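# Pull the cap off a marker on a desk

## Task

Take the cap off the marker so that both the marker and its cap end up lying on the desk, then open the grippers and back the robot away from them; the robot must not tip over or be left leaning, or the task fails.

## Robot and tools

ROBOT. A LinearBot: an omnidirectional wheeled base with a column about 1.75 m tall. A carriage rides 1.0 m up and down the column (lift_m) and holds two identical six-joint arms, left and right, each with a two-finger gripper. Arm bases sit about 0.57 m + lift_m above the floor, and carriage parts hang about 0.15 m below them. A hand reaches 0.78 m from its shoulder but only about 0.38 m below its arm base. A hand is about 0.16 m long and 0.1 m wide (0.14 m open). Parked arm joints 1 to 6: 0, 0.05, 0.05, 1.45, 0, 0; with both parked the robot is about 0.95 m wide and 0.7 m long. The wheel motors are weak (2 N m), so light pushes already stop a drive.

CAMERAS. carriage_camera is fixed on the carriage, facing forward and tilted about 20 degrees down. left_wrist_camera and right_wrist_camera look out beyond the fingertips. All images are 672x504.

FRAMES. Base frame: origin on the floor below the base centre, x forward, y left, z up. left_hand and right_hand report the point between each hand's finger pads in this frame; quat_wxyz gives hand orientation (hand z runs along the fingers, fingers open along hand y; a hand pointing straight up with joints 1, 5, 6 at 0 reads (1, 0, 0, 0)). Odometry frame is the base frame at scene start; base_odometry counts wheel turns only, so slip looks like travel; heading is positive left, -3.142 to 3.142. Hand readings can be off, more so at long reach.

execute_actions. Argument actions is a list holding one action or none (empty list just reports state and pictures). An action has base, joints, or both, starting together. base takes exactly one relative move, measured from the base's last reported position: {"translate_m": d} forward positive, metres, -2 to 2; {"strafe_m": d} left positive, metres, -2 to 2; {"rotate_rad": d} counter-clockwise positive, radians, -6.3 to 6.3. joints is one dictionary covering both arms and the lift, keyed by joint name, each value an absolute target (not an offset): lift_m 0 to 1 m; left_/right_joint1_rad -2.617 to 3.054 (yaw about vertical, 0 forward, positive left); joint2_rad 0 to 3.141 (shoulder: 0 upper arm back and level, 1.57 upright, 3.14 forward and level); joint3_rad 0 to 3.141 (elbow: 0 folded, 3.14 straight); joint4_rad -1.57 to 1.57 (wrist pitch, positive lifts fingertips); joint5_rad -1.57 to 1.57 (wrist yaw, positive swings fingertips RIGHT, opposite to joint 1); joint6_rad -2.094 to 2.094 (roll about the finger axis, positive clockwise viewed from the forearm); left_/right_gripper_m 0 to 0.093 m pad gap. Joints omitted keep their old targets. Arm joints move up to 1.8 rad/s (1 to 3) and 2.7 rad/s (4 to 6); no action runs past 15 s. cameras picks which images return (omit, null or ["all"] for all; [] for none). Unknown keys or out-of-range values reject the whole call with no motion.

wait takes seconds, 0 to 10, commands nothing and returns state and images. zoom_image takes camera and region [x0, y0, x1, y1] in pixels (at most 504 by 504) of that camera's latest full image. read_manual only returns licence text. finished_scene takes the scene number and ends it irreversibly; the goal must already hold.

RESULTS. base_status and joint_status describe how each commanded motion ended: done (for the base, wheels turned the full amount even if they slipped; a 1-2 mm move may say done while falling short); off_target (resting away from target, possibly still pushing; normal for a gripper holding something); contact_stop or time_out (target dropped, holds where it stopped). "joint command not followed" with a cause line means a self-collision check blocked an arm's targets (gripper targets still run); joints then read not_followed and may retry on later actions. on_its_own covers what the call didn't command; "held at" is a target, not a position. motor_effort is percent of max (peak in brackets), with a fixed per-motor bias and noise; a lift effort that keeps dropping while lowering means a hand is resting on something; a drive_wheels value at rest clearly above a free-move value means the base is still pressing. Joint torques and Motor temperatures lines list values per arm in joint order. A stop in one call cancels later motion calls in the same reply.

CAUTIONS. Base stops come after contact, sometimes late; the base may roll about 0.3 m after an arm touches something. After a blocked drive, back off about 0.2 m along the way you came (undo a turn), repeat if still pressed; retry once if that backoff stops for no reason. The base can slip under a table edge and hit the column; reversing into an edge can tip it. Arms have no contact stop and snap to target once freed. Keep the arms from striking or pressing each other (a hard press ends the run); if a withheld arm is stuck, move it alone away, then the other. ARM HIT means self-collision. Tipping is likelier with carriage high, arms outstretched, loads, pulling, or sudden stops; only images reveal leaning. Gripper force is about 45 to 60 N per pad. Outstretched arms heat quickly, even empty or while idle between replies: MOTOR HOT at 75 °C, a 10 s arm stop at 90 °C (limit_stop_at_motor_heat in joint_status; resend targets), and at 100 °C the arm goes limp and drops. Avoid drops, slams and hard pushes; release both items on the desk and drive clear before finishing.

Each tool is called in YAML: its name, and indented under it one key for each argument.

## Session

execute_actions:
  actions: []

Scene clock: 0.00 s.
Joint torques (N m, as the arm reports them, + toward a larger angle): no reading
Motor temperatures (°C, as the motors report them): left_arm=[24 24 26 25 24 25] | right_arm=[26 23 26 22 24 26]
base_odometry: x=+0.000 y=+0.000 heading=+0.000 (m, m, rad; odometry frame)
base_status: not commanded
joint_positions: lift_m=+0.303 left_joint1_rad=-0.010 left_joint2_rad=+0.028 left_joint3_rad=+0.062 left_joint4_rad=+1.427 left_joint5_rad=+0.038 left_joint6_rad=+0.001 left_gripper_m=+0.095 right_joint1_rad=+0.010 right_joint2_rad=+0.032 right_joint3_rad=+0.071 right_joint4_rad=+1.479 right_joint5_rad=+0.026 right_joint6_rad=-0.035 right_gripper_m=+0.094
joint_status: not commanded
motor_effort: lift_m=+30 drive_wheels=+3 (%)
left_hand: x=+0.2890 y=+0.3072 z=+1.3117 quat_wxyz=(+0.998, +0.019, +0.055, -0.006) (m; base frame)
right_hand: x=+0.2749 y=-0.3182 z=+1.3150 quat_wxyz=(+0.999, +0.012, +0.027, -0.013) (m; base frame)
pictures: carriage_camera, left_wrist_camera, right_wrist_camera
Images, in order (width x height): carriage_camera 672x504, left_wrist_camera 672x504, right_wrist_camera 672x504.

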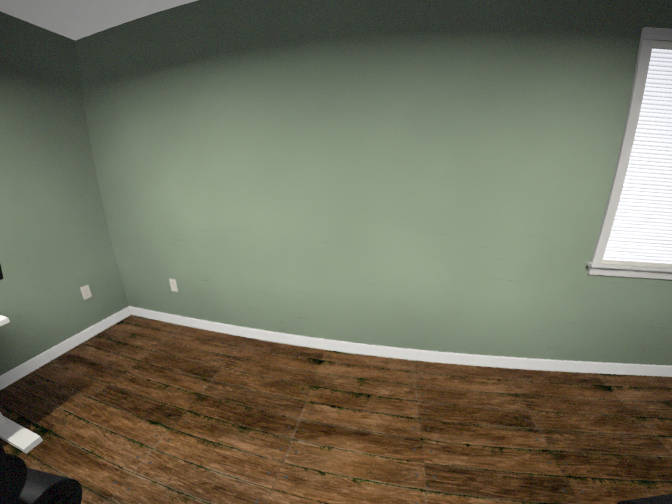

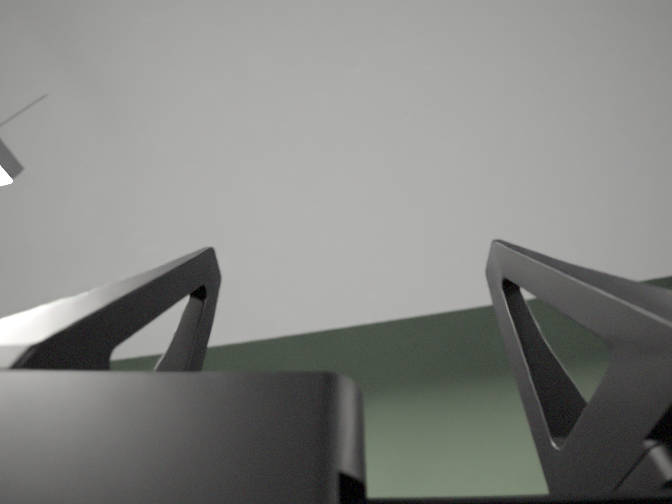

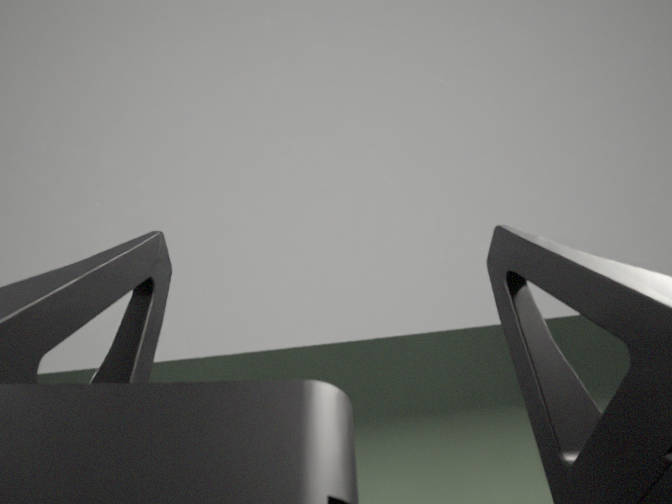

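execute_actions:
  actions:
    - {"base":{"rotate_rad":1.3}}
  cameras: ["carriage_camera"]

Scene clock: 6.87 s.
Joint torques (N m, as the arm reports them, + toward a larger angle): left_arm=[-0.66  4.32  7.85 -0.34  0.03 -0.11] | right_arm=[-0.21  3.88  5.16 -0.33 -0.07  0.03]
Motor temperatures (°C, as the motors report them): left_arm=[24 25 26 25 24 25] | right_arm=[26 23 27 22 24 26]
base_odometry: x=+0.000 y=+0.000 heading=+1.299 (m, m, rad; odometry frame)
base_status: done
joint_positions: lift_m=+0.303 left_joint1_rad=-0.010 left_joint2_rad=+0.028 left_joint3_rad=+0.062 left_joint4_rad=+1.427 left_joint5_rad=+0.038 left_joint6_rad=+0.001 left_gripper_m=+0.095 right_joint1_rad=+0.010 right_joint2_rad=+0.032 right_joint3_rad=+0.071 right_joint4_rad=+1.479 right_joint5_rad=+0.026 right_joint6_rad=-0.035 right_gripper_m=+0.094
joint_status: not commanded
motor_effort: lift_m=+30(30) drive_wheels=+8(31) (%)
left_hand: x=+0.2890 y=+0.3072 z=+1.3117 quat_wxyz=(+0.998, +0.019, +0.055, -0.006) (m; base frame)
right_hand: x=+0.2749 y=-0.3182 z=+1.3150 quat_wxyz=(+0.999, +0.012, +0.027, -0.013) (m; base frame)
pictures: carriage_camera
Images, in order (width x height): carriage_camera 672x504.

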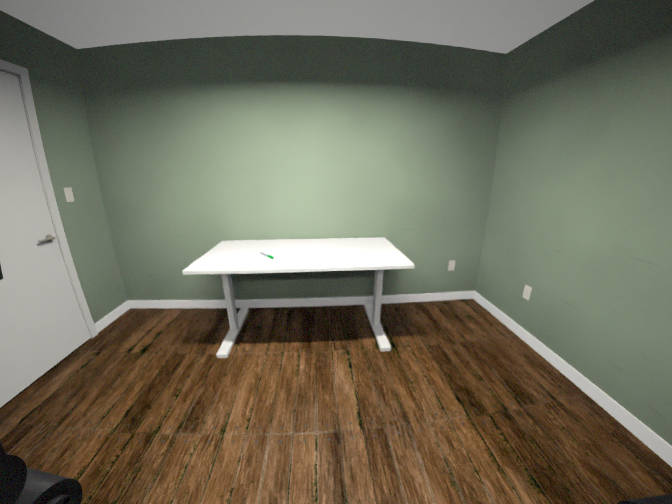

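execute_actions:
  actions:
    - {"base":{"strafe_m":0.46}}
  cameras: []

execute_actions:
  actions:
    - {"base":{"translate_m":0.95}}
  cameras: ["carriage_camera"]

zoom_image:
  camera: "carriage_camera"
  region: [236,280,436,430]

Scene clock: 23.30 s.
Joint torques (N m, as the arm reports them, + toward a larger angle): left_arm=[-0.66  4.29  7.84 -0.34  0.02 -0.1 ] | right_arm=[-0.2   3.88  5.16 -0.33 -0.06  0.03]
Motor temperatures (°C, as the motors report them): left_arm=[24 25 28 25 24 25] | right_arm=[26 24 28 22 24 26]
base_odometry: x=-0.443 y=+0.123 heading=+1.300 (m, m, rad; odometry frame)
base_status: done
joint_positions: lift_m=+0.303 left_joint1_rad=-0.010 left_joint2_rad=+0.028 left_joint3_rad=+0.062 left_joint4_rad=+1.427 left_joint5_rad=+0.038 left_joint6_rad=+0.001 left_gripper_m=+0.095 right_joint1_rad=+0.010 right_joint2_rad=+0.032 right_joint3_rad=+0.071 right_joint4_rad=+1.479 right_joint5_rad=+0.026 right_joint6_rad=-0.035 right_gripper_m=+0.094
joint_status: not commanded
motor_effort: lift_m=+30(30) drive_wheels=-8(30) (%)
left_hand: x=+0.2890 y=+0.3072 z=+1.3117 quat_wxyz=(+0.998, +0.019, +0.055, -0.006) (m; base frame)
right_hand: x=+0.2749 y=-0.3182 z=+1.3150 quat_wxyz=(+0.999, +0.012, +0.027, -0.013) (m; base frame)
pictures: none
No camera images: the call's "cameras" was empty. Leave "cameras" out to get every camera's image.

Scene clock: 27.60 s.
Joint torques (N m, as the arm reports them, + toward a larger angle): left_arm=[-0.67  4.29  7.93 -0.35  0.03 -0.1 ] | right_arm=[-0.2   3.92  5.15 -0.31 -0.07  0.03]
Motor temperatures (°C, as the motors report them): left_arm=[24 26 28 25 24 25] | right_arm=[26 24 29 23 24 26]
base_odometry: x=-0.190 y=+1.039 heading=+1.301 (m, m, rad; odometry frame)
base_status: done
joint_positions: lift_m=+0.303 left_joint1_rad=-0.010 left_joint2_rad=+0.028 left_joint3_rad=+0.062 left_joint4_rad=+1.427 left_joint5_rad=+0.038 left_joint6_rad=+0.001 left_gripper_m=+0.095 right_joint1_rad=+0.010 right_joint2_rad=+0.032 right_joint3_rad=+0.071 right_joint4_rad=+1.480 right_joint5_rad=+0.026 right_joint6_rad=-0.035 right_gripper_m=+0.094
joint_status: not commanded
motor_effort: lift_m=+30(31) drive_wheels=-8(26) (%)
left_hand: x=+0.2888 y=+0.3072 z=+1.3117 quat_wxyz=(+0.998, +0.019, +0.055, -0.006) (m; base frame)
right_hand: x=+0.2748 y=-0.3182 z=+1.3150 quat_wxyz=(+0.999, +0.012, +0.027, -0.013) (m; base frame)
pictures: carriage_camera
Images, in order (width x height): carriage_camera 672x504.

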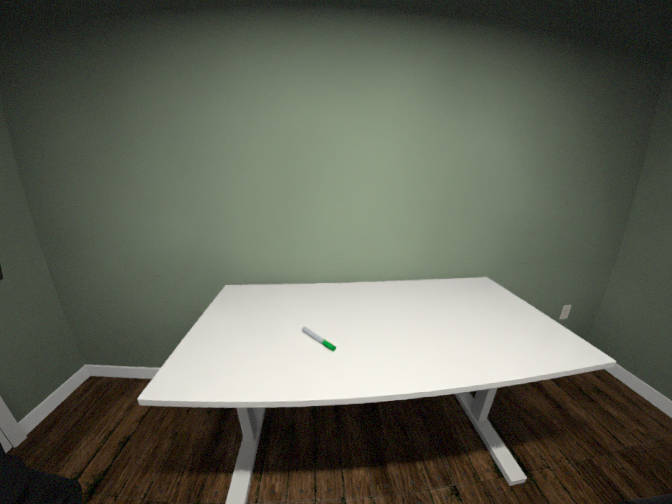

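Region (236, 280, 436, 430) of carriage_camera's 672x504 image, scaled by 2.520, with more detail than that image has; it fills the top 378 rows of this view, and the rest is white.

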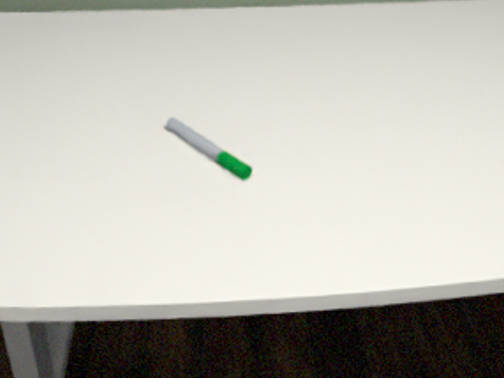

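execute_actions:
  actions:
    - {"joints":{"lift_m":0.38,"left_joint1_rad":-0.5,"left_joint2_rad":2.5,"left_joint3_rad":1.6,"left_joint4_rad":-0.67,"left_joint5_rad":0,"left_joint6_rad":-1.33,"right_joint1_rad":0.2,"right_joint2_rad":2.3,"right_joint3_rad":1.6,"right_joint4_rad":-0.67,"right_joint5_rad":-0.5,"right_joint6_rad":1.95}}
  cameras: []

execute_actions:
  actions:
    - {"base":{"translate_m":0.33}}

Scene clock: 65.07 s.
Joint torques (N m, as the arm reports them, + toward a larger angle): left_arm=[ -1.09 -10.99   7.54   0.05  -0.09  -0.15] | right_arm=[  0.41 -11.61   6.94   0.62  -0.3    0.08]
Motor temperatures (°C, as the motors report them): left_arm=[24 27 30 26 24 25] | right_arm=[26 26 31 23 24 26]
base_odometry: x=-0.190 y=+1.038 heading=+1.301 (m, m, rad; odometry frame)
base_status: not commanded
joint_positions: lift_m=+0.380 left_joint1_rad=-0.495 left_joint2_rad=+2.487 left_joint3_rad=+1.597 left_joint4_rad=-0.659 left_joint5_rad=+0.006 left_joint6_rad=-1.324 left_gripper_m=+0.095 right_joint1_rad=+0.192 right_joint2_rad=+2.309 right_joint3_rad=+1.576 right_joint4_rad=-0.669 right_joint5_rad=-0.493 right_joint6_rad=+1.945 right_gripper_m=+0.094
joint_status: all done
motor_effort: lift_m=+30(36) drive_wheels=+4(7) (%)
left_hand: x=+0.6459 y=+0.1063 z=+0.8309 quat_wxyz=(+0.004, -0.403, +0.915, -0.010) (m; base frame)
right_hand: x=+0.6971 y=-0.1466 z=+0.9225 quat_wxyz=(-0.174, +0.729, +0.634, +0.189) (m; base frame)
pictures: none
No camera images: the call's "cameras" was empty. Leave "cameras" out to get every camera's image.

Scene clock: 67.77 s.
Joint torques (N m, as the arm reports them, + toward a larger angle): left_arm=[ -1.03 -11.03   7.51   0.07  -0.09  -0.15] | right_arm=[  0.39 -11.66   6.95   0.63  -0.3    0.08]
Motor temperatures (°C, as the motors report them): left_arm=[24 28 30 26 24 25] | right_arm=[26 27 31 23 24 26]
base_odometry: x=-0.102 y=+1.357 heading=+1.301 (m, m, rad; odometry frame)
base_status: done
joint_positions: lift_m=+0.380 left_joint1_rad=-0.495 left_joint2_rad=+2.487 left_joint3_rad=+1.597 left_joint4_rad=-0.660 left_joint5_rad=+0.006 left_joint6_rad=-1.325 left_gripper_m=+0.095 right_joint1_rad=+0.192 right_joint2_rad=+2.309 right_joint3_rad=+1.576 right_joint4_rad=-0.669 right_joint5_rad=-0.493 right_joint6_rad=+1.945 right_gripper_m=+0.094
joint_status: not commanded
motor_effort: lift_m=+31(31) drive_wheels=-4(29) (%)
left_hand: x=+0.6457 y=+0.1065 z=+0.8309 quat_wxyz=(+0.004, -0.403, +0.915, -0.010) (m; base frame)
right_hand: x=+0.6970 y=-0.1466 z=+0.9225 quat_wxyz=(-0.174, +0.729, +0.634, +0.189) (m; base frame)
pictures: carriage_camera, left_wrist_camera, right_wrist_camera
Images, in order (width x height): carriage_camera 672x504, left_wrist_camera 672x504, right_wrist_camera 672x504.

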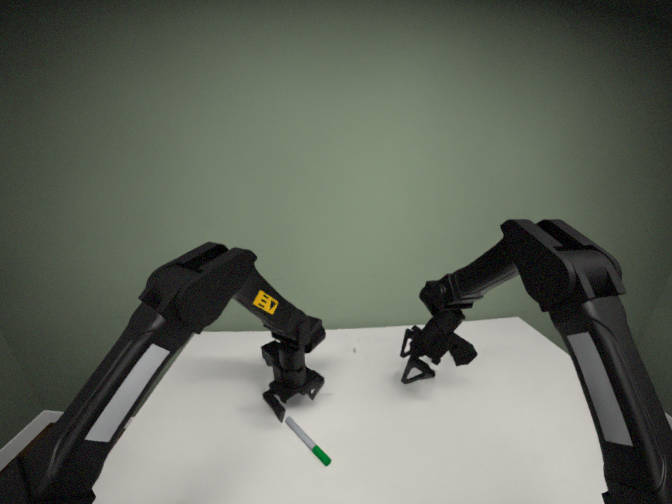

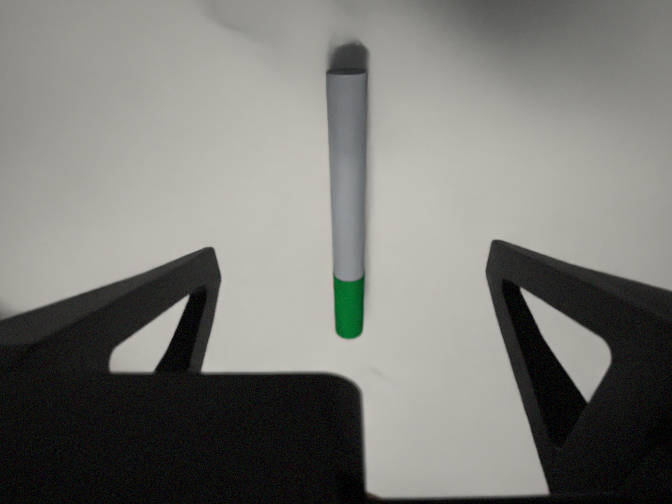

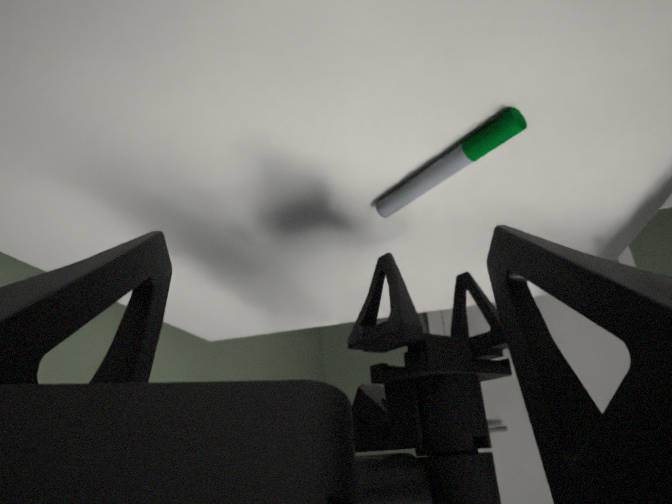

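execute_actions:
  actions:
    - {"joints":{"lift_m":0.3}}

Scene clock: 72.90 s.
Joint torques (N m, as the arm reports them, + toward a larger angle): left_arm=[ -1.07 -11.12   7.42   0.09  -0.09  -0.15] | right_arm=[  0.45 -11.63   6.93   0.64  -0.29   0.08]
Motor temperatures (°C, as the motors report them): left_arm=[24 31 30 26 24 25] | right_arm=[26 30 32 23 24 26]
base_odometry: x=-0.102 y=+1.357 heading=+1.301 (m, m, rad; odometry frame)
base_status: not commanded
joint_positions: lift_m=+0.300 left_joint1_rad=-0.495 left_joint2_rad=+2.488 left_joint3_rad=+1.597 left_joint4_rad=-0.663 left_joint5_rad=+0.006 left_joint6_rad=-1.325 left_gripper_m=+0.095 right_joint1_rad=+0.192 right_joint2_rad=+2.309 right_joint3_rad=+1.576 right_joint4_rad=-0.670 right_joint5_rad=-0.494 right_joint6_rad=+1.945 right_gripper_m=+0.094
joint_status: all done
motor_effort: lift_m=+30(32) drive_wheels=-2(9) (%)
left_hand: x=+0.6450 y=+0.1069 z=+0.7506 quat_wxyz=(+0.003, -0.403, +0.915, -0.008) (m; base frame)
right_hand: x=+0.6968 y=-0.1465 z=+0.8427 quat_wxyz=(-0.174, +0.729, +0.634, +0.189) (m; base frame)
pictures: carriage_camera, left_wrist_camera, right_wrist_camera
Images, in order (width x height): carriage_camera 672x504, left_wrist_camera 672x504, right_wrist_camera 672x504.

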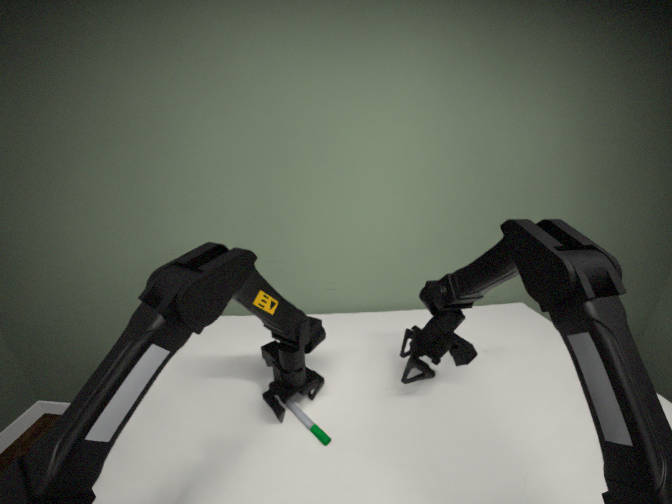

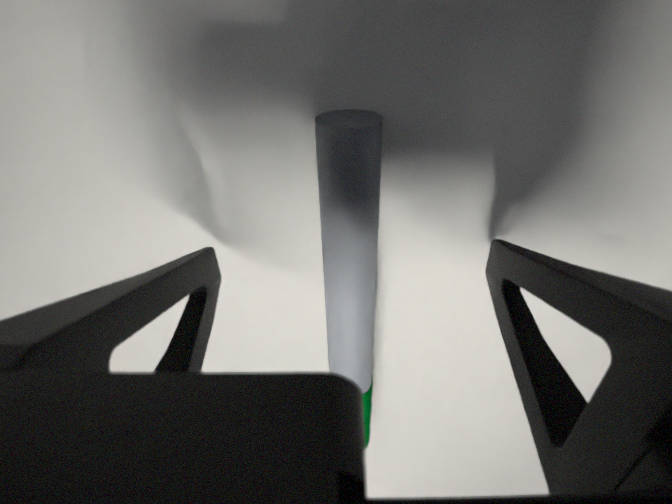

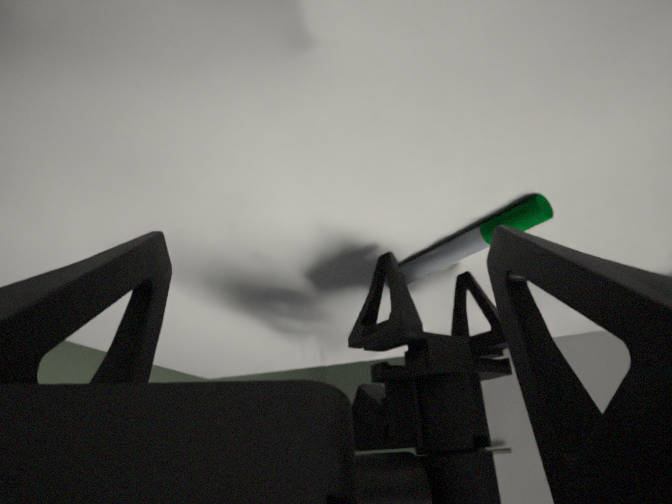

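execute_actions:
  actions:
    - {"joints":{"lift_m":0.284}}
  cameras: ["left_wrist_camera"]

execute_actions:
  actions:
    - {"joints":{"left_gripper_m":0}}

Scene clock: 79.43 s.
Joint torques (N m, as the arm reports them, + toward a larger angle): left_arm=[ -1.07 -10.36   7.24   0.12  -0.08  -0.13] | right_arm=[  0.34 -11.79   6.96   0.63  -0.28   0.08]
Motor temperatures (°C, as the motors report them): left_arm=[24 33 30 26 24 25] | right_arm=[26 33 32 23 24 26]
base_odometry: x=-0.102 y=+1.357 heading=+1.301 (m, m, rad; odometry frame)
base_status: not commanded
joint_positions: lift_m=+0.284 left_joint1_rad=-0.495 left_joint2_rad=+2.476 left_joint3_rad=+1.600 left_joint4_rad=-0.662 left_joint5_rad=+0.005 left_joint6_rad=-1.327 left_gripper_m=+0.095 right_joint1_rad=+0.192 right_joint2_rad=+2.312 right_joint3_rad=+1.576 right_joint4_rad=-0.671 right_joint5_rad=-0.494 right_joint6_rad=+1.945 right_gripper_m=+0.094
joint_status: all done
motor_effort: lift_m=+30(29) drive_wheels=+6(7) (%)
left_hand: x=+0.6488 y=+0.1049 z=+0.7403 quat_wxyz=(+0.008, -0.404, +0.915, -0.014) (m; base frame)
right_hand: x=+0.6961 y=-0.1466 z=+0.8256 quat_wxyz=(-0.175, +0.730, +0.634, +0.187) (m; base frame)
pictures: left_wrist_camera
Images, in order (width x height): left_wrist_camera 672x504.

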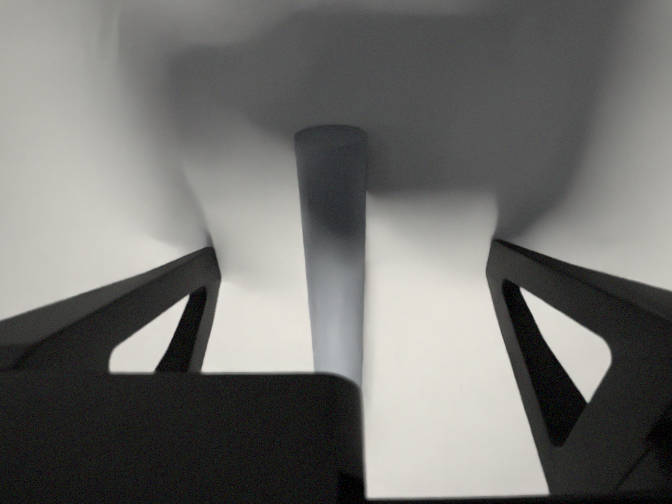

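Scene clock: 80.17 s.
Joint torques (N m, as the arm reports them, + toward a larger angle): left_arm=[ -1.08 -10.21   7.27   0.13  -0.08  -0.13] | right_arm=[  0.39 -11.86   6.94   0.65  -0.29   0.08]
Motor temperatures (°C, as the motors report them): left_arm=[24 33 30 26 24 25] | right_arm=[26 33 32 23 24 26]
base_odometry: x=-0.102 y=+1.357 heading=+1.301 (m, m, rad; odometry frame)
base_status: not commanded
joint_positions: lift_m=+0.284 left_joint1_rad=-0.495 left_joint2_rad=+2.476 left_joint3_rad=+1.600 left_joint4_rad=-0.662 left_joint5_rad=+0.005 left_joint6_rad=-1.327 left_gripper_m=+0.017 right_joint1_rad=+0.192 right_joint2_rad=+2.312 right_joint3_rad=+1.576 right_joint4_rad=-0.671 right_joint5_rad=-0.494 right_joint6_rad=+1.945 right_gripper_m=+0.094
joint_status: left_gripper_m off_target (ended at +0.017, target +0.000)
motor_effort: lift_m=+30(30) drive_wheels=+2(5) (%)
left_hand: x=+0.6488 y=+0.1050 z=+0.7403 quat_wxyz=(+0.008, -0.404, +0.915, -0.014) (m; base frame)
right_hand: x=+0.6961 y=-0.1466 z=+0.8256 quat_wxyz=(-0.175, +0.730, +0.634, +0.187) (m; base frame)
pictures: carriage_camera, left_wrist_camera, right_wrist_camera
Images, in order (width x height): carriage_camera 672x504, left_wrist_camera 672x504, right_wrist_camera 672x504.

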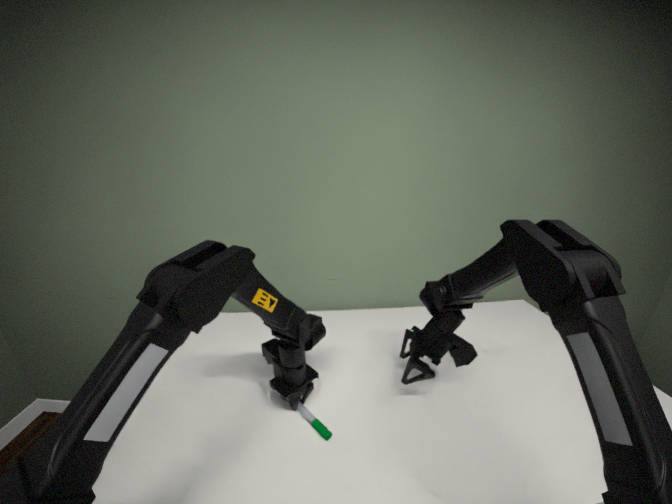

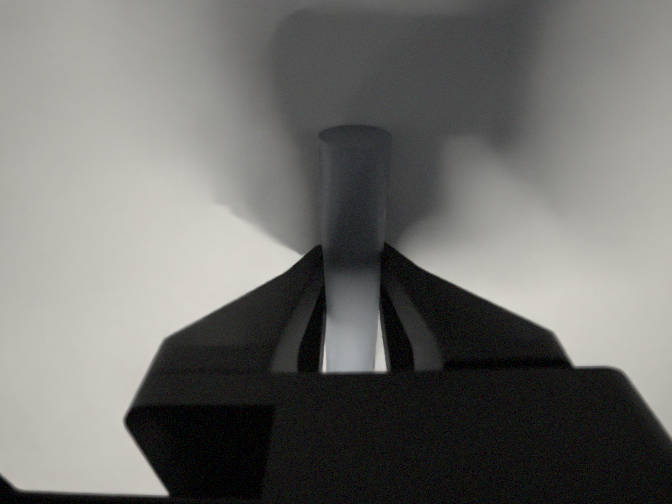

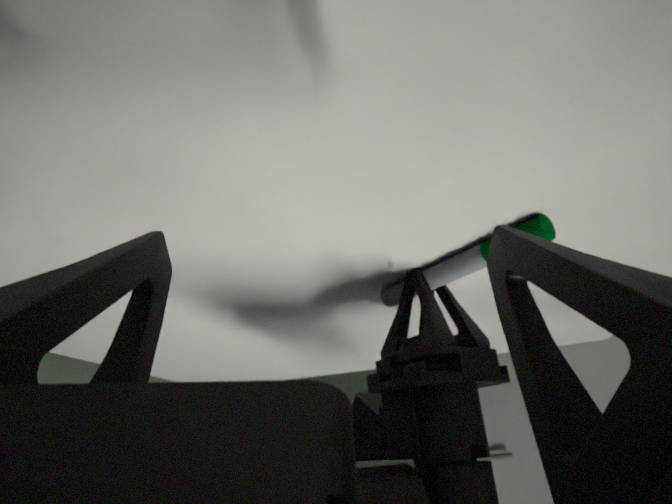

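execute_actions:
  actions:
    - {"joints":{"lift_m":0.33}}
  cameras: []

execute_actions:
  actions:
    - {"joints":{"left_joint6_rad":-2.09,"right_joint1_rad":0.38,"right_joint2_rad":2.55,"right_joint3_rad":1.45,"right_joint4_rad":0.01,"right_joint5_rad":-0.66,"right_joint6_rad":2.09}}

Scene clock: 98.17 s.
Joint torques (N m, as the arm reports them, + toward a larger angle): left_arm=[ -1.13 -11.09   7.19   0.09  -0.08  -0.13] | right_arm=[  0.4  -11.23   6.99   0.67  -0.29   0.08]
Motor temperatures (°C, as the motors report them): left_arm=[24 38 30 26 24 25] | right_arm=[26 39 34 23 24 26]
base_odometry: x=-0.102 y=+1.357 heading=+1.301 (m, m, rad; odometry frame)
base_status: not commanded
joint_positions: lift_m=+0.330 left_joint1_rad=-0.495 left_joint2_rad=+2.489 left_joint3_rad=+1.600 left_joint4_rad=-0.663 left_joint5_rad=+0.004 left_joint6_rad=-1.327 left_gripper_m=+0.017 right_joint1_rad=+0.192 right_joint2_rad=+2.304 right_joint3_rad=+1.576 right_joint4_rad=-0.672 right_joint5_rad=-0.494 right_joint6_rad=+1.945 right_gripper_m=+0.094
joint_status: all done
motor_effort: lift_m=+30(35) drive_wheels=+1(4) (%)
left_hand: x=+0.6459 y=+0.1066 z=+0.7809 quat_wxyz=(+0.004, -0.404, +0.915, -0.009) (m; base frame)
right_hand: x=+0.6971 y=-0.1464 z=+0.8748 quat_wxyz=(-0.174, +0.729, +0.634, +0.190) (m; base frame)
pictures: none
No camera images: the call's "cameras" was empty. Leave "cameras" out to get every camera's image.

Scene clock: 99.47 s.
Joint torques (N m, as the arm reports them, + toward a larger angle): left_arm=[ -1.08 -11.14   7.11   0.02  -0.07  -0.14] | right_arm=[ -0.81 -12.61   4.53   1.33  -0.33   0.08]
Motor temperatures (°C, as the motors report them): left_arm=[24 38 30 26 24 25] | right_arm=[26 40 34 23 24 26]
base_odometry: x=-0.102 y=+1.357 heading=+1.301 (m, m, rad; odometry frame)
base_status: not commanded
joint_positions: lift_m=+0.330 left_joint1_rad=-0.495 left_joint2_rad=+2.489 left_joint3_rad=+1.600 left_joint4_rad=-0.663 left_joint5_rad=+0.004 left_joint6_rad=-2.085 left_gripper_m=+0.017 right_joint1_rad=+0.387 right_joint2_rad=+2.565 right_joint3_rad=+1.446 right_joint4_rad=-0.003 right_joint5_rad=-0.654 right_joint6_rad=+2.084 right_gripper_m=+0.094
joint_status: all done
motor_effort: lift_m=+31(30) drive_wheels=+9(4) (%)
left_hand: x=+0.6459 y=+0.1066 z=+0.7808 quat_wxyz=(+0.000, -0.714, +0.700, -0.009) (m; base frame)
right_hand: x=+0.6808 y=-0.0307 z=+0.7790 quat_wxyz=(-0.227, +0.645, +0.664, +0.302) (m; base frame)
pictures: carriage_camera, left_wrist_camera, right_wrist_camera
Images, in order (width x height): carriage_camera 672x504, left_wrist_camera 672x504, right_wrist_camera 672x504.

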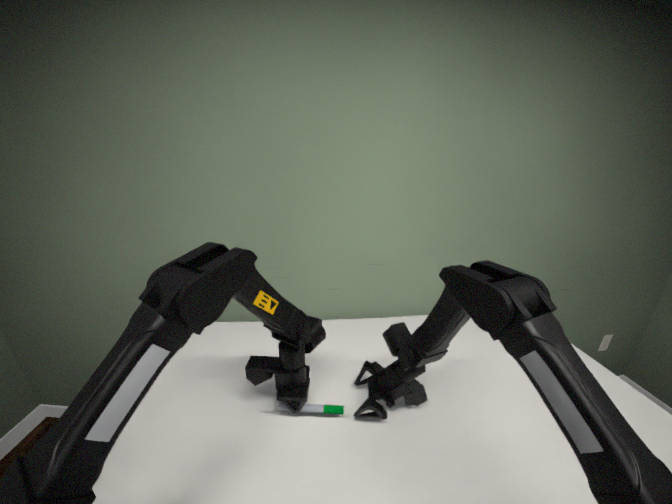

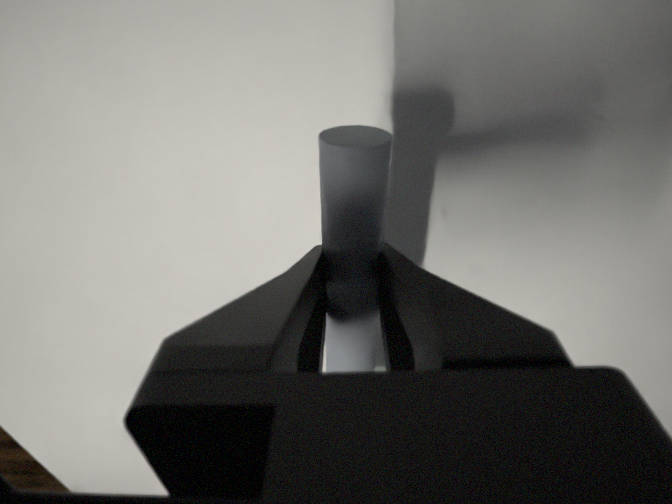

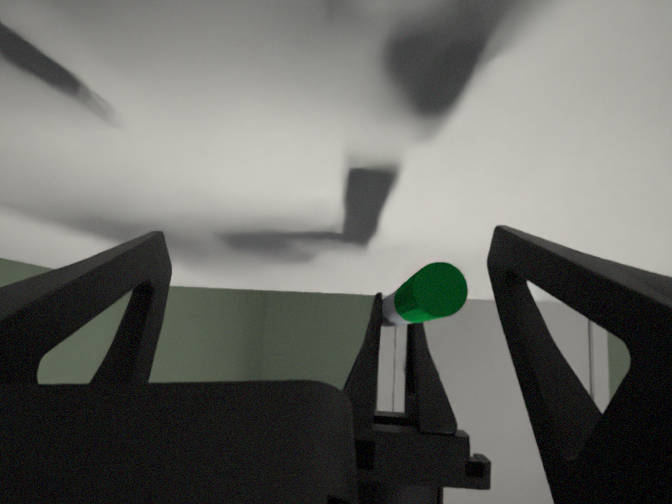

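execute_actions:
  actions:
    - {"joints":{"right_joint1_rad":0.5}}

Scene clock: 110.13 s.
Joint torques (N m, as the arm reports them, + toward a larger angle): left_arm=[ -1.07 -11.07   7.12   0.02  -0.07  -0.14] | right_arm=[ -0.84 -12.64   4.55   1.34  -0.31   0.08]
Motor temperatures (°C, as the motors report them): left_arm=[24 41 31 26 24 25] | right_arm=[26 43 33 24 24 26]
base_odometry: x=-0.102 y=+1.357 heading=+1.301 (m, m, rad; odometry frame)
base_status: not commanded
joint_positions: lift_m=+0.330 left_joint1_rad=-0.495 left_joint2_rad=+2.489 left_joint3_rad=+1.600 left_joint4_rad=-0.663 left_joint5_rad=+0.004 left_joint6_rad=-2.085 left_gripper_m=+0.017 right_joint1_rad=+0.508 right_joint2_rad=+2.565 right_joint3_rad=+1.446 right_joint4_rad=-0.003 right_joint5_rad=-0.659 right_joint6_rad=+2.084 right_gripper_m=+0.094
joint_status: all done
motor_effort: lift_m=+31(31) drive_wheels=+3(1) (%)
left_hand: x=+0.6459 y=+0.1066 z=+0.7808 quat_wxyz=(+0.000, -0.714, +0.700, -0.009) (m; base frame)
right_hand: x=+0.6431 y=+0.0180 z=+0.7794 quat_wxyz=(-0.246, +0.603, +0.702, +0.288) (m; base frame)
pictures: carriage_camera, left_wrist_camera, right_wrist_camera
Images, in order (width x height): carriage_camera 672x504, left_wrist_camera 672x504, right_wrist_camera 672x504.

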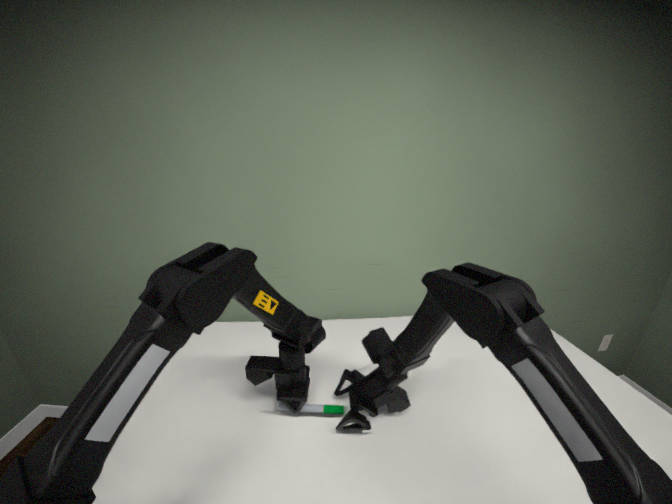

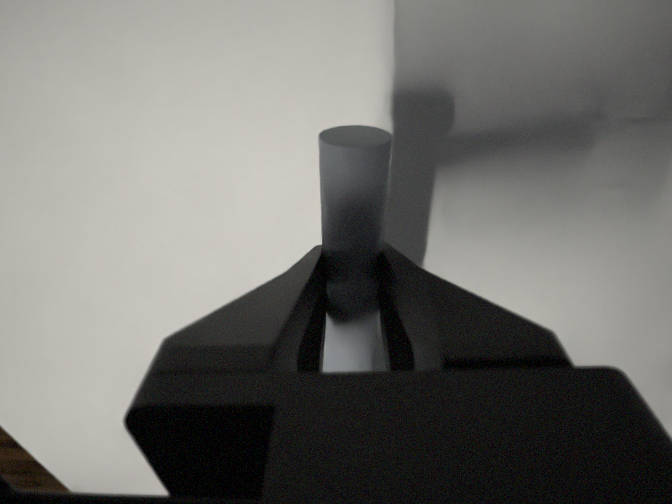

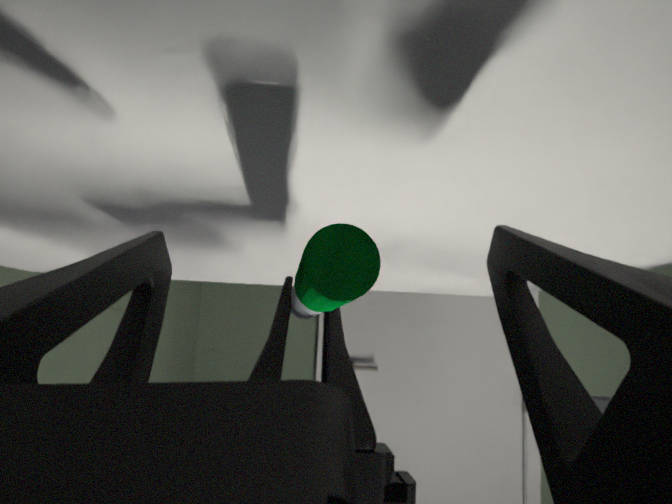

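execute_actions:
  actions:
    - {"joints":{"right_joint1_rad":0.515,"right_gripper_m":0}}

zoom_image:
  camera: "carriage_camera"
  region: [240,340,420,460]

Scene clock: 127.23 s.
Joint torques (N m, as the arm reports them, + toward a larger angle): left_arm=[ -1.1  -11.14   7.09   0.02  -0.06  -0.14] | right_arm=[  0.33 -12.6    4.53   1.33  -0.31   0.07]
Motor temperatures (°C, as the motors report them): left_arm=[24 44 31 26 24 25] | right_arm=[26 48 33 24 24 26]
base_odometry: x=-0.102 y=+1.357 heading=+1.301 (m, m, rad; odometry frame)
base_status: not commanded
joint_positions: lift_m=+0.330 left_joint1_rad=-0.495 left_joint2_rad=+2.489 left_joint3_rad=+1.600 left_joint4_rad=-0.664 left_joint5_rad=+0.004 left_joint6_rad=-2.086 left_gripper_m=+0.017 right_joint1_rad=+0.508 right_joint2_rad=+2.565 right_joint3_rad=+1.446 right_joint4_rad=-0.003 right_joint5_rad=-0.658 right_joint6_rad=+2.084 right_gripper_m=+0.018
joint_status: right_gripper_m off_target (ended at +0.018, target +0.000); the others done
motor_effort: lift_m=+31(31) drive_wheels=+5(6) (%)
left_hand: x=+0.6457 y=+0.1068 z=+0.7808 quat_wxyz=(+0.000, -0.714, +0.700, -0.009) (m; base frame)
right_hand: x=+0.6432 y=+0.0180 z=+0.7794 quat_wxyz=(-0.246, +0.603, +0.702, +0.288) (m; base frame)
pictures: carriage_camera, left_wrist_camera, right_wrist_camera
Images, in order (width x height): carriage_camera 672x504, left_wrist_camera 672x504, right_wrist_camera 672x504.

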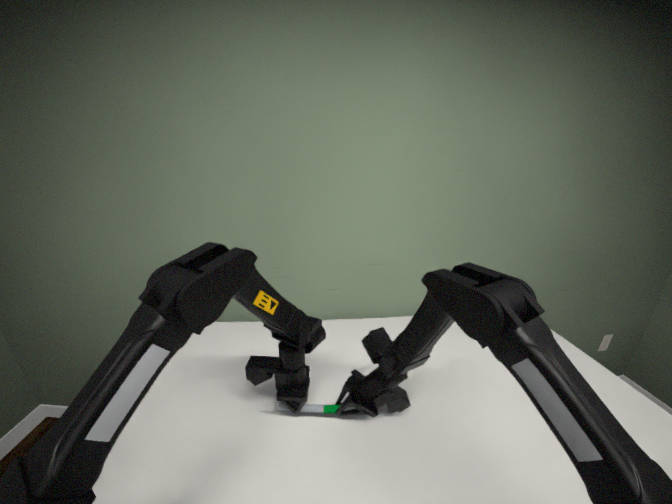

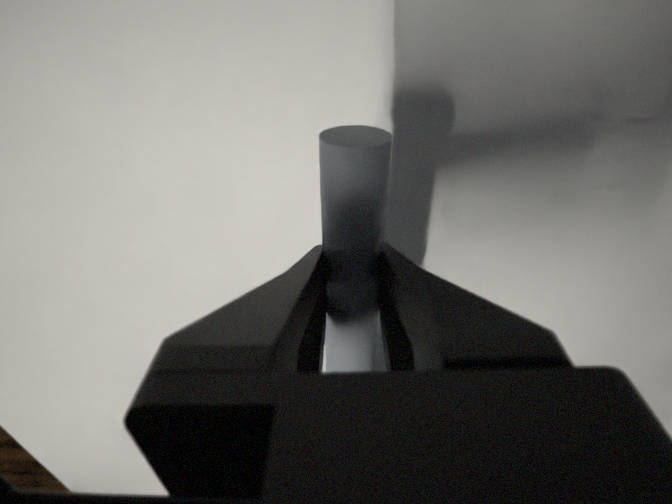

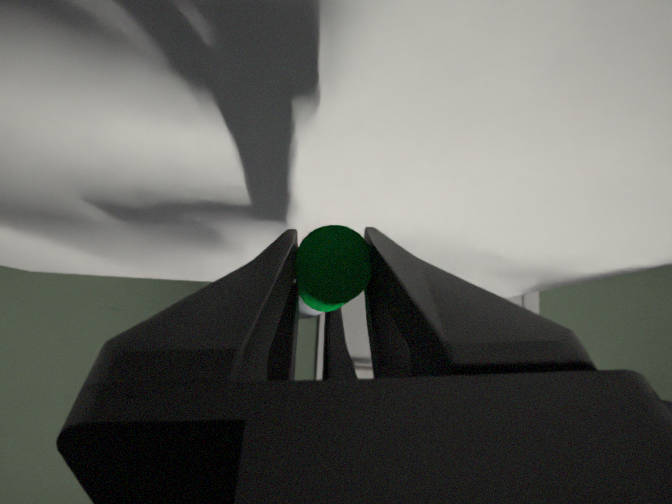

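Region (240, 340, 420, 460) of carriage_camera's 672x504 image, scaled by 2.800, with more detail than that image has.

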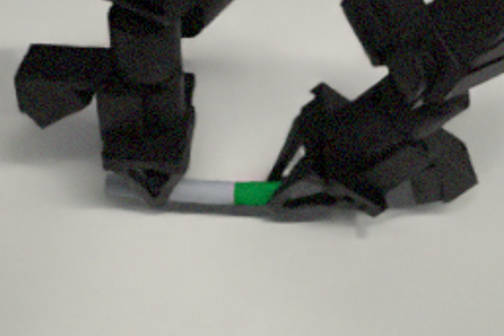

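Both parts are gripped; pulling apart.

execute_actions:
  actions:
    - {"joints":{"right_joint1_rad":0.42,"right_joint6_rad":2.02,"left_joint1_rad":-0.37,"left_joint6_rad":-1.98}}

Scene clock: 134.23 s.
Joint torques (N m, as the arm reports them, + toward a larger angle): left_arm=[ -1.07 -11.22   7.06   0.03  -0.08  -0.06] | right_arm=[  0.37 -12.63   4.54   1.3   -0.29  -0.02]
Motor temperatures (°C, as the motors report them): left_arm=[24 45 31 26 24 25] | right_arm=[26 49 33 25 24 26]
base_odometry: x=-0.102 y=+1.357 heading=+1.301 (m, m, rad; odometry frame)
base_status: not commanded
joint_positions: lift_m=+0.330 left_joint1_rad=-0.365 left_joint2_rad=+2.489 left_joint3_rad=+1.600 left_joint4_rad=-0.660 left_joint5_rad=+0.003 left_joint6_rad=-1.985 left_gripper_m=+0.017 right_joint1_rad=+0.412 right_joint2_rad=+2.565 right_joint3_rad=+1.446 right_joint4_rad=+0.001 right_joint5_rad=-0.661 right_joint6_rad=+2.024 right_gripper_m=+0.018
joint_status: all done
motor_effort: lift_m=+31(31) drive_wheels=+1(3) (%)
left_hand: x=+0.6702 y=+0.1576 z=+0.7808 quat_wxyz=(+0.003, -0.724, +0.689, -0.010) (m; base frame)
right_hand: x=+0.6737 y=-0.0195 z=+0.7799 quat_wxyz=(-0.223, +0.615, +0.691, +0.308) (m; base frame)
pictures: carriage_camera, left_wrist_camera, right_wrist_camera
Images, in order (width x height): carriage_camera 672x504, left_wrist_camera 672x504, right_wrist_camera 672x504.

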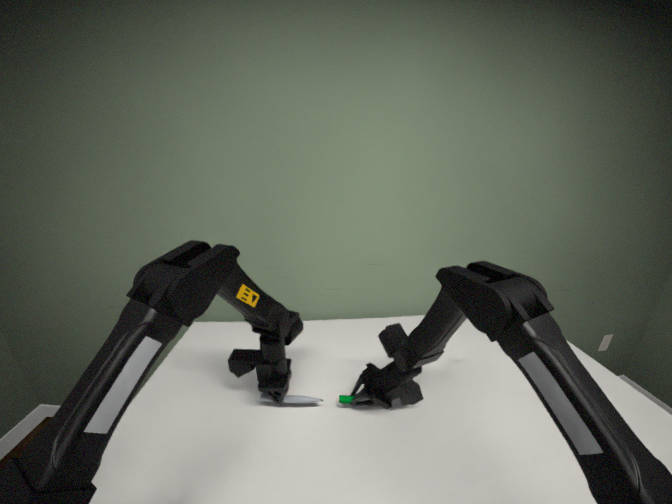

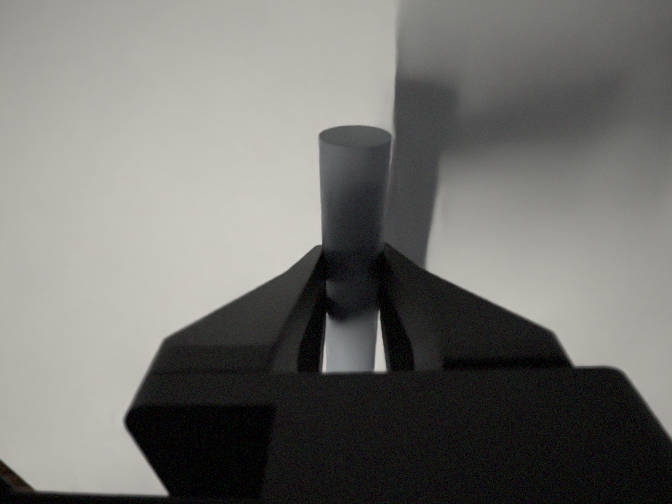

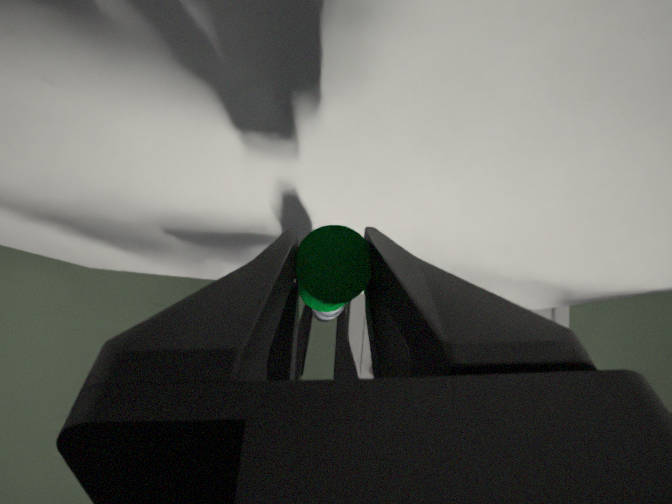

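execute_actions:
  actions:
    - {"joints":{"lift_m":0.289,"right_joint5_rad":-0.6,"right_joint2_rad":2.535}}
  cameras: ["right_wrist_camera"]

execute_actions:
  actions:
    - {"joints":{"left_gripper_m":0.045,"right_gripper_m":0.045}}
  cameras: []

execute_actions:
  actions:
    - {"joints":{"lift_m":0.4}}
  cameras: []

execute_actions:
  actions:
    - {"base":{"translate_m":-0.3},"joints":{"left_joint1_rad":0,"right_joint1_rad":0,"left_joint2_rad":0.6,"right_joint2_rad":0.6,"left_joint3_rad":0.5,"right_joint3_rad":0.5}}
  cameras: ["carriage_camera"]

Scene clock: 142.53 s.
Joint torques (N m, as the arm reports them, + toward a larger angle): left_arm=[ -1.07 -11.1    7.09   0.05  -0.07  -0.06] | right_arm=[  0.42 -12.25   4.66   1.27  -0.17  -0.03]
Motor temperatures (°C, as the motors report them): left_arm=[24 46 31 26 24 25] | right_arm=[26 51 33 25 24 26]
base_odometry: x=-0.102 y=+1.357 heading=+1.301 (m, m, rad; odometry frame)
base_status: not commanded
joint_positions: lift_m=+0.289 left_joint1_rad=-0.365 left_joint2_rad=+2.489 left_joint3_rad=+1.600 left_joint4_rad=-0.663 left_joint5_rad=+0.002 left_joint6_rad=-1.985 left_gripper_m=+0.017 right_joint1_rad=+0.412 right_joint2_rad=+2.545 right_joint3_rad=+1.446 right_joint4_rad=+0.008 right_joint5_rad=-0.612 right_joint6_rad=+2.025 right_gripper_m=+0.018
joint_status: all done
motor_effort: lift_m=+29(32) drive_wheels=-4(5) (%)
left_hand: x=+0.6697 y=+0.1579 z=+0.7401 quat_wxyz=(+0.003, -0.724, +0.690, -0.009) (m; base frame)
right_hand: x=+0.6840 y=-0.0223 z=+0.7450 quat_wxyz=(-0.196, +0.619, +0.693, +0.314) (m; base frame)
pictures: right_wrist_camera
Images, in order (width x height): right_wrist_camera 672x504.

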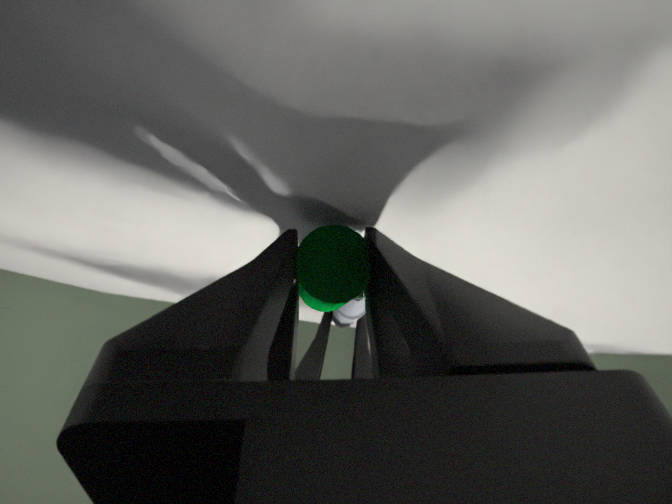

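Scene clock: 143.13 s.
Joint torques (N m, as the arm reports them, + toward a larger angle): left_arm=[ -0.99 -11.16   7.11   0.08  -0.06  -0.06] | right_arm=[  0.42 -12.06   4.68   1.21  -0.17  -0.03]
Motor temperatures (°C, as the motors report them): left_arm=[24 46 31 26 24 25] | right_arm=[26 51 33 25 24 26]
base_odometry: x=-0.102 y=+1.357 heading=+1.301 (m, m, rad; odometry frame)
base_status: not commanded
joint_positions: lift_m=+0.289 left_joint1_rad=-0.365 left_joint2_rad=+2.489 left_joint3_rad=+1.600 left_joint4_rad=-0.668 left_joint5_rad=+0.002 left_joint6_rad=-1.985 left_gripper_m=+0.045 right_joint1_rad=+0.412 right_joint2_rad=+2.542 right_joint3_rad=+1.446 right_joint4_rad=+0.014 right_joint5_rad=-0.613 right_joint6_rad=+2.025 right_gripper_m=+0.045
joint_status: all done
motor_effort: lift_m=+29(29) drive_wheels=-1(4) (%)
left_hand: x=+0.6686 y=+0.1583 z=+0.7401 quat_wxyz=(+0.002, -0.724, +0.690, -0.007) (m; base frame)
right_hand: x=+0.6856 y=-0.0214 z=+0.7470 quat_wxyz=(-0.195, +0.617, +0.693, +0.318) (m; base frame)
pictures: none
No camera images: the call's "cameras" was empty. Leave "cameras" out to get every camera's image.

Scene clock: 144.10 s.
Joint torques (N m, as the arm reports them, + toward a larger angle): left_arm=[ -0.96 -11.56   7.05   0.05  -0.05  -0.06] | right_arm=[  0.41 -11.99   4.7    1.28  -0.22  -0.03]
Motor temperatures (°C, as the motors report them): left_arm=[24 46 31 26 24 25] | right_arm=[26 51 33 25 24 26]
base_odometry: x=-0.102 y=+1.357 heading=+1.301 (m, m, rad; odometry frame)
base_status: not commanded
joint_positions: lift_m=+0.400 left_joint1_rad=-0.365 left_joint2_rad=+2.493 left_joint3_rad=+1.600 left_joint4_rad=-0.668 left_joint5_rad=+0.002 left_joint6_rad=-1.985 left_gripper_m=+0.045 right_joint1_rad=+0.412 right_joint2_rad=+2.541 right_joint3_rad=+1.446 right_joint4_rad=+0.009 right_joint5_rad=-0.606 right_joint6_rad=+2.025 right_gripper_m=+0.045
joint_status: all done
motor_effort: lift_m=+29(36) drive_wheels=+8(4) (%)
left_hand: x=+0.6676 y=+0.1587 z=+0.8493 quat_wxyz=(+0.001, -0.724, +0.690, -0.005) (m; base frame)
right_hand: x=+0.6857 y=-0.0225 z=+0.8575 quat_wxyz=(-0.193, +0.619, +0.693, +0.315) (m; base frame)
pictures: none
No camera images: the call's "cameras" was empty. Leave "cameras" out to get every camera's image.

Scene clock: 146.67 s.
Joint torques (N m, as the arm reports them, + toward a larger angle): left_arm=[-1.13 -0.25  8.23  1.66  0.01 -0.02] | right_arm=[ 0.25 -0.26  5.95  2.27 -0.12 -0.09]
Motor temperatures (°C, as the motors report them): left_arm=[24 46 31 26 24 25] | right_arm=[26 50 33 25 24 26]
base_odometry: x=-0.182 y=+1.067 heading=+1.302 (m, m, rad; odometry frame)
base_status: done
joint_positions: lift_m=+0.400 left_joint1_rad=+0.006 left_joint2_rad=+0.614 left_joint3_rad=+0.519 left_joint4_rad=-0.665 left_joint5_rad=-0.002 left_joint6_rad=-1.984 left_gripper_m=+0.045 right_joint1_rad=-0.006 right_joint2_rad=+0.605 right_joint3_rad=+0.515 right_joint4_rad=+0.009 right_joint5_rad=-0.595 right_joint6_rad=+2.025 right_gripper_m=+0.045
joint_status: all done
motor_effort: lift_m=+30(30) drive_wheels=-8(31) (%)
left_hand: x=+0.4953 y=+0.3157 z=+1.1084 quat_wxyz=(+0.218, -0.771, +0.500, -0.329) (m; base frame)
right_hand: x=+0.5316 y=-0.2193 z=+1.2593 quat_wxyz=(+0.163, +0.492, +0.539, +0.663) (m; base frame)
pictures: carriage_camera
Images, in order (width x height): carriage_camera 672x504.

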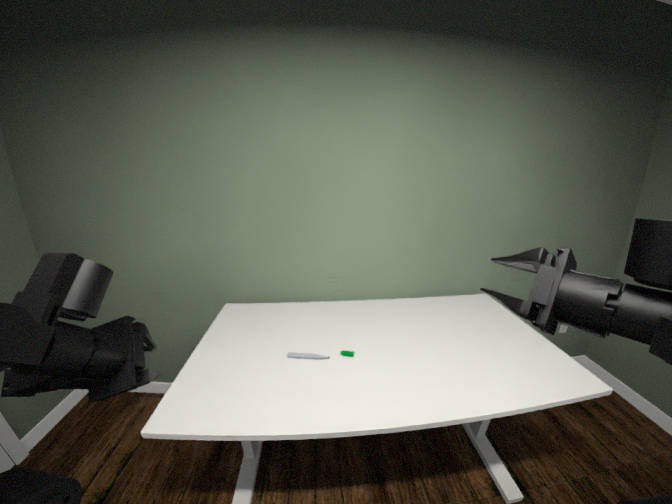

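finished_scene:
  scene: 1

The scene is finished: the task was done.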